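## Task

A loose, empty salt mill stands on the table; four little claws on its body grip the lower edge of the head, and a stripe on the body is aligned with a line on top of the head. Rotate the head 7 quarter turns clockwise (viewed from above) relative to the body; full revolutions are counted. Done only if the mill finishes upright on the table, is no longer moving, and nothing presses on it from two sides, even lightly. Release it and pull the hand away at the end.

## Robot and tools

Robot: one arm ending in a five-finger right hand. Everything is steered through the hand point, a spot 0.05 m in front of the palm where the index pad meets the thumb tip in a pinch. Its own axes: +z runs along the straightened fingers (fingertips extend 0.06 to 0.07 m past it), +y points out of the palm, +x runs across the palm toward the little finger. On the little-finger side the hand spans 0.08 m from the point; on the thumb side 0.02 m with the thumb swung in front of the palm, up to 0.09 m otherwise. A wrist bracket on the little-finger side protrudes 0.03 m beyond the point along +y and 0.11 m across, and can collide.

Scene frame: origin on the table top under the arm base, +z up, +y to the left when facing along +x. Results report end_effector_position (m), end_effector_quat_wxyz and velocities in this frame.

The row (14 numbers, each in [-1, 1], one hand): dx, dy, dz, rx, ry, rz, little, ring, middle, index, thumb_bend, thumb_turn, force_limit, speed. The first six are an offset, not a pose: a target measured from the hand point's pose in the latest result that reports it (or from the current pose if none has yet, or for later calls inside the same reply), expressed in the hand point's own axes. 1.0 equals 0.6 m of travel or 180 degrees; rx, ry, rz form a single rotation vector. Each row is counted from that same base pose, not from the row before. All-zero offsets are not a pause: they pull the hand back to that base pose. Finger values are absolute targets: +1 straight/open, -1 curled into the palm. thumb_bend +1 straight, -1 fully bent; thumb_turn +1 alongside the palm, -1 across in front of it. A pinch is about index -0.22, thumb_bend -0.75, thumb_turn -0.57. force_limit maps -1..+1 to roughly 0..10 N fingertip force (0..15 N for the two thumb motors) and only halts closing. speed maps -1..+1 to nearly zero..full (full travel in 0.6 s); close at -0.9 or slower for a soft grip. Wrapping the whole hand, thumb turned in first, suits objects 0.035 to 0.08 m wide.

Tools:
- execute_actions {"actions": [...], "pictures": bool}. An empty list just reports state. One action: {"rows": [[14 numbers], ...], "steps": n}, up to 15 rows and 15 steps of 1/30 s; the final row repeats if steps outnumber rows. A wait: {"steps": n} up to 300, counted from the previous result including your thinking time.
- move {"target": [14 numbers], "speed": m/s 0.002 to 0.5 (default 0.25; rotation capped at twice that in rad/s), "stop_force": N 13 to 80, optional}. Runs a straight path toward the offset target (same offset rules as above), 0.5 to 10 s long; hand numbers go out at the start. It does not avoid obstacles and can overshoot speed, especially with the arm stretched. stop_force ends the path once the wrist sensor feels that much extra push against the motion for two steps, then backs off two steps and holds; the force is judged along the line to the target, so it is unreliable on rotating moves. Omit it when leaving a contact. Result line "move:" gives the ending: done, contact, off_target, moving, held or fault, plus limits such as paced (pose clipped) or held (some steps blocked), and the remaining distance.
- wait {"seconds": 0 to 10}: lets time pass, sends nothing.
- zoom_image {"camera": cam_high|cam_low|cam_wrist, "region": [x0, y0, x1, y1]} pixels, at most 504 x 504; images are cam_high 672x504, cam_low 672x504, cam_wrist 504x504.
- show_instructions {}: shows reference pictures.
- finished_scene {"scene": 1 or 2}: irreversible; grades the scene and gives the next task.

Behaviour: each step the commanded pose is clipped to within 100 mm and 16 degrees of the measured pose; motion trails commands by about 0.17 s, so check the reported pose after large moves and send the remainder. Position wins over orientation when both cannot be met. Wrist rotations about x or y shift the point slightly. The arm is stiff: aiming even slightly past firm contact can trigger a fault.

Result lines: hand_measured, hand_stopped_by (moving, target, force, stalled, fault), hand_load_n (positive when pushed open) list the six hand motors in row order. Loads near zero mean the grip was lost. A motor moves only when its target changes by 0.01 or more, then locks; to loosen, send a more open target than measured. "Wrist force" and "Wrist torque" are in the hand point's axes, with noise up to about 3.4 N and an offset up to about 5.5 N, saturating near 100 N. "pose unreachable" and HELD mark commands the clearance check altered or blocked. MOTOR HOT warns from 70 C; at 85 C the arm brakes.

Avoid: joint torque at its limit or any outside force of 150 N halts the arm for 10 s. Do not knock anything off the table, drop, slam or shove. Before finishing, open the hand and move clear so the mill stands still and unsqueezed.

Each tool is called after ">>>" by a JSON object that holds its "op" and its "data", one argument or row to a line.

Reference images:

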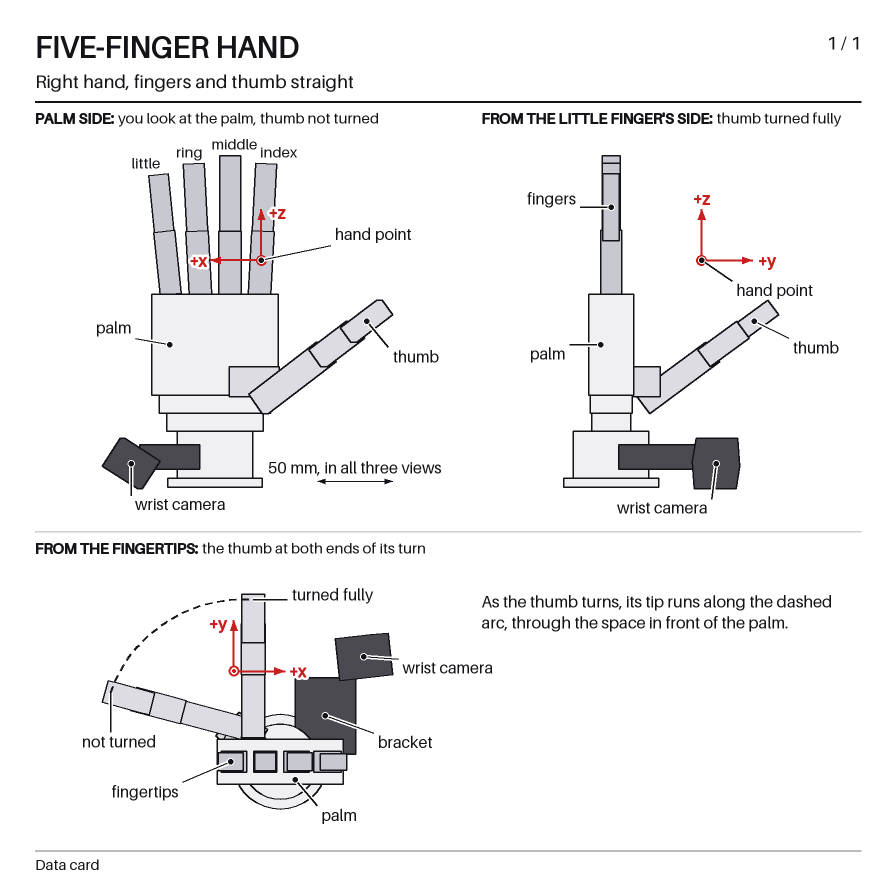

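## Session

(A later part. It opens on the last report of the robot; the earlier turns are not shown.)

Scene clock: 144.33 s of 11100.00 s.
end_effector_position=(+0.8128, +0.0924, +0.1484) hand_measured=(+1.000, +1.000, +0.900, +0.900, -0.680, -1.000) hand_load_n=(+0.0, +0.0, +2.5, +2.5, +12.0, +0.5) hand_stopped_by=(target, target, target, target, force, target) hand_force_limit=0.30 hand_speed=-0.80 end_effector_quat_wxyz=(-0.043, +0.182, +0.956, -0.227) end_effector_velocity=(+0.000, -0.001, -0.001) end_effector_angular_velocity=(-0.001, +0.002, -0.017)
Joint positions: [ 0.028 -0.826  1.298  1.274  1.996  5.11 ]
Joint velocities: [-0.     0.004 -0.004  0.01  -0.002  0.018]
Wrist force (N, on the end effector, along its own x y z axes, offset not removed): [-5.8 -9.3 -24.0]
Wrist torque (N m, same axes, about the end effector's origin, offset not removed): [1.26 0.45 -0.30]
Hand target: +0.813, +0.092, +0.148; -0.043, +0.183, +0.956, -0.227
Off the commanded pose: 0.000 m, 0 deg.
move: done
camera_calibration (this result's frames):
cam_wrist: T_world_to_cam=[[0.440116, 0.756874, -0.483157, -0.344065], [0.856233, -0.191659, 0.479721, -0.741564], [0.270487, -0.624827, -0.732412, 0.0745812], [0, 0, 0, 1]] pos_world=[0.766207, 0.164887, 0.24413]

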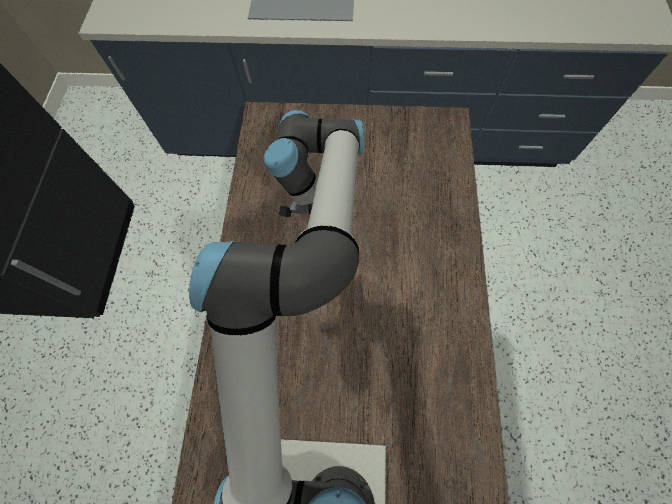

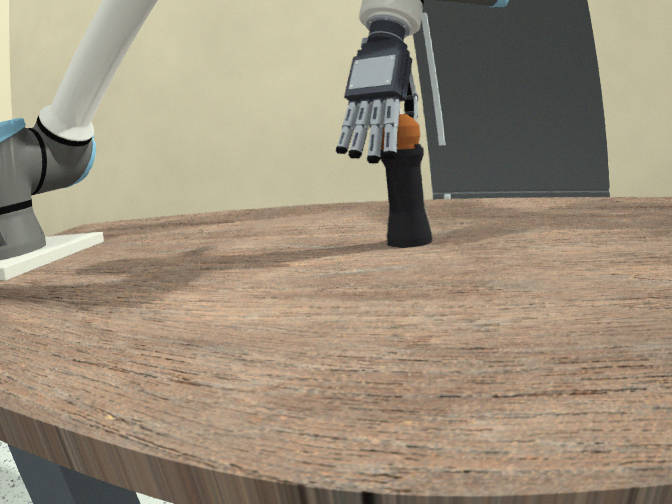

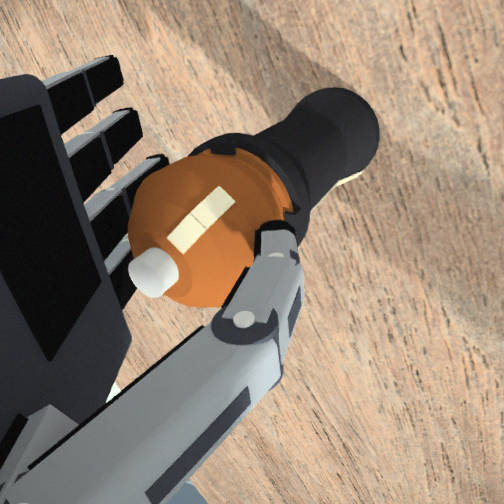

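>>> {"op": "move", "data": {
  "target": [-0.0033,-0.0012,0.0006,0,0.01,0.0198,1,1,0.9,0.9,-0.95,-1,0.3,-0.8],
  "speed": 0.1
}}

>>> {"op": "move", "data": {
  "target": [0,-0.001,-0.002,0,0,0,1,1,0.9,0.9,0.2,-1,0.3,0.3],
  "speed": 0.01
}}

>>> {"op": "move", "data": {
  "target": [0,-0.0603,-0.1189,0,0,0,1,1,0.9,0.9,0.2,-1,0.3,0.3],
  "speed": 0.15
}}

Scene clock: 146.40 s of 11100.00 s.
end_effector_position=(+0.8143, +0.0910, +0.1485) hand_measured=(+1.000, +1.000, +0.900, +0.900, -0.680, -1.000) hand_load_n=(+0.0, +0.0, +2.5, +2.0, +12.0, +0.5) hand_stopped_by=(target, target, target, target, force, target) hand_force_limit=0.30 hand_speed=-0.80 end_effector_quat_wxyz=(-0.050, +0.214, +0.949, -0.226) end_effector_velocity=(-0.000, +0.001, -0.000) end_effector_angular_velocity=(+0.001, +0.002, -0.014)
Joint positions: [ 0.026 -0.815  1.285  1.306  1.984  5.181]
Joint velocities: [ 0.002  0.003 -0.003  0.009 -0.004  0.016]
Wrist force (N, on the end effector, along its own x y z axes, offset not removed): [-2.7 -9.1 -23.8]
Wrist torque (N m, same axes, about the end effector's origin, offset not removed): [1.16 0.12 -0.18]
Hand target: +0.814, +0.091, +0.148; -0.051, +0.215, +0.949, -0.226
Off the commanded pose: 0.000 m, 0 deg.
move: done
camera_calibration (this result's frames):
cam_wrist: T_world_to_cam=[[0.490198, 0.725477, -0.483104, -0.381557], [0.841342, -0.249043, 0.479709, -0.725776], [0.227704, -0.641608, -0.732455, 0.109657], [0, 0, 0, 1]] pos_world=[0.772695, 0.166417, 0.244149]

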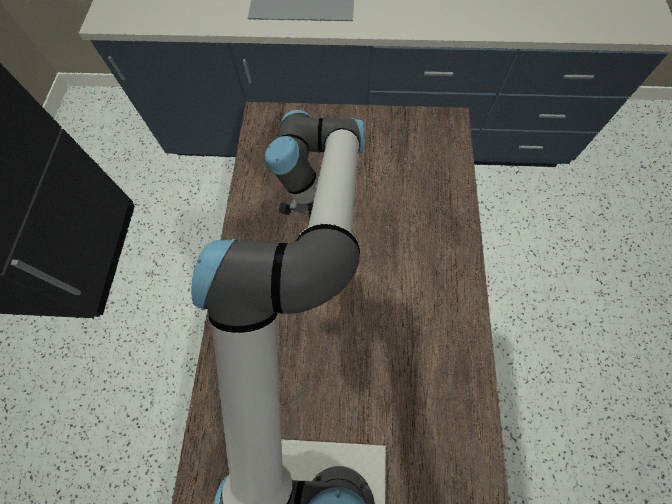

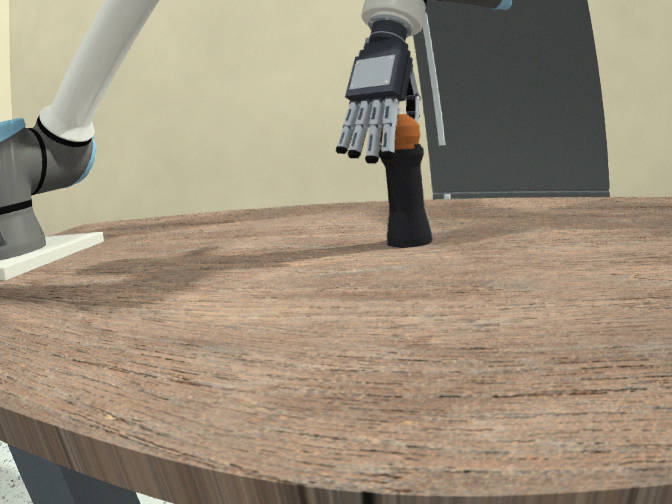

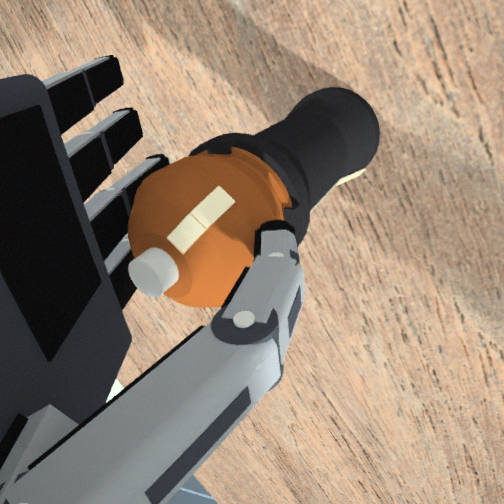

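Scene clock: 147.33 s of 11100.00 s.
end_effector_position=(+0.8143, +0.0910, +0.1498) hand_measured=(+1.000, +1.000, +0.900, +0.900, +0.200, -1.000) hand_load_n=(+0.0, +0.0, +0.0, +0.0, +0.0, +0.0) hand_stopped_by=(target, target, target, target, target, target) hand_force_limit=0.30 hand_speed=0.30 end_effector_quat_wxyz=(-0.050, +0.214, +0.949, -0.226) end_effector_velocity=(+0.000, -0.001, +0.000) end_effector_angular_velocity=(+0.000, +0.001, -0.001)
Joint positions: [ 0.026 -0.816  1.284  1.308  1.984  5.181]
Joint velocities: [-0.001  0.    -0.001  0.001 -0.    -0.   ]
Wrist force (N, on the end effector, along its own x y z axes, offset not removed): [-3.9 0.1 -3.0]
Wrist torque (N m, same axes, about the end effector's origin, offset not removed): [0.24 0.37 -0.06]
Hand target: +0.814, +0.091, +0.150; -0.050, +0.214, +0.949, -0.226
Off the commanded pose: 0.000 m, 0 deg.
move: done
camera_calibration (this result's frames):
cam_wrist: T_world_to_cam=[[0.490207, 0.725479, -0.483091, -0.380931], [0.841342, -0.24907, 0.479696, -0.726402], [0.227686, -0.641595, -0.732472, 0.110639], [0, 0, 0, 1]] pos_world=[0.772697, 0.166418, 0.245468]

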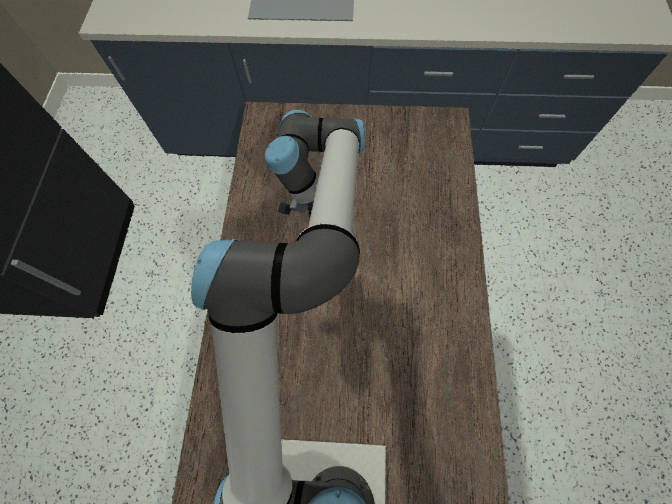

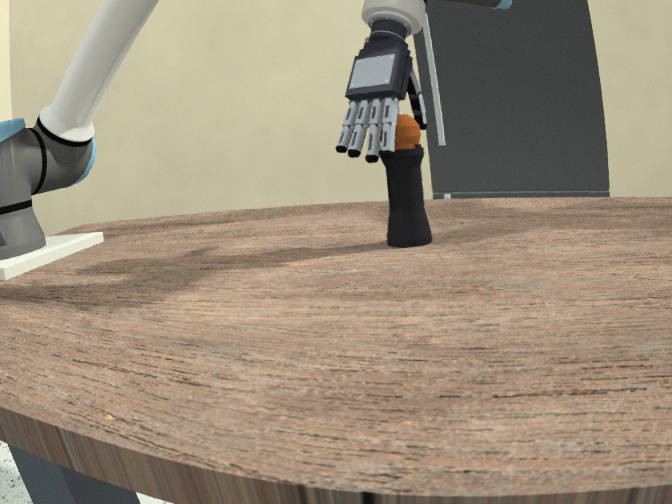

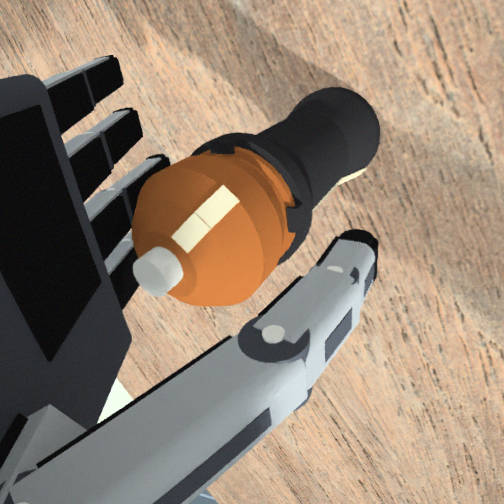

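Scene clock: 148.47 s of 11100.00 s.
end_effector_position=(+0.8140, +0.0909, +0.2294) hand_measured=(+1.000, +1.000, +0.900, +0.900, +0.200, -1.000) hand_load_n=(+0.0, +0.0, +0.0, +0.0, +0.0, +0.0) hand_stopped_by=(target, target, target, target, target, target) hand_force_limit=0.30 hand_speed=0.30 end_effector_quat_wxyz=(-0.050, +0.214, +0.949, -0.226) end_effector_velocity=(+0.000, -0.001, +0.004) end_effector_angular_velocity=(-0.000, -0.000, -0.002)
Joint positions: [ 0.025 -0.872  1.231  1.417  1.984  5.18 ]
Joint velocities: [-0.002 -0.002 -0.004  0.006  0.     0.   ]
Wrist force (N, on the end effector, along its own x y z axes, offset not removed): [0.9 -1.5 -2.0]
Wrist torque (N m, same axes, about the end effector's origin, offset not removed): [-0.06 -0.39 0.14]
Hand target: +0.814, +0.091, +0.230; -0.050, +0.214, +0.949, -0.226
Off the commanded pose: 0.000 m, 0 deg.
move: done
camera_calibration (this result's frames):
cam_wrist: T_world_to_cam=[[0.490159, 0.72552, -0.483079, -0.342248], [0.841359, -0.249023, 0.47969, -0.764433], [0.227727, -0.641567, -0.732483, 0.168967], [0, 0, 0, 1]] pos_world=[0.77244, 0.16635, 0.325123]

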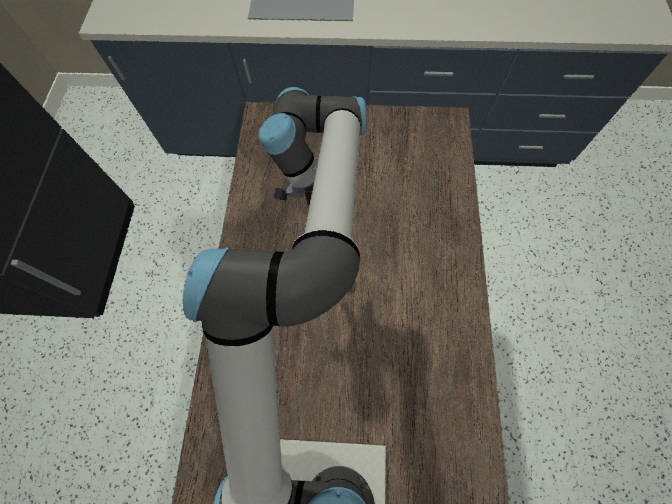

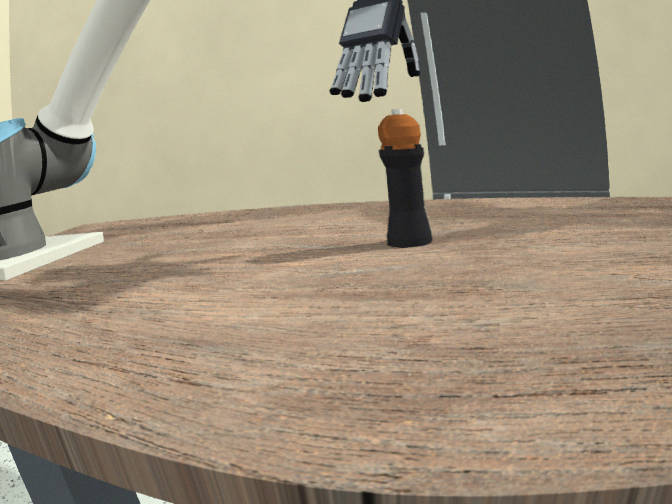

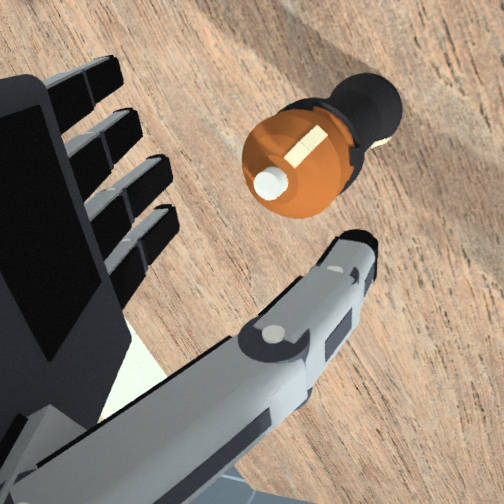

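>>> {"op": "finished_scene", "data": {
  "scene": 1
}}

The scene is finished: the task was done.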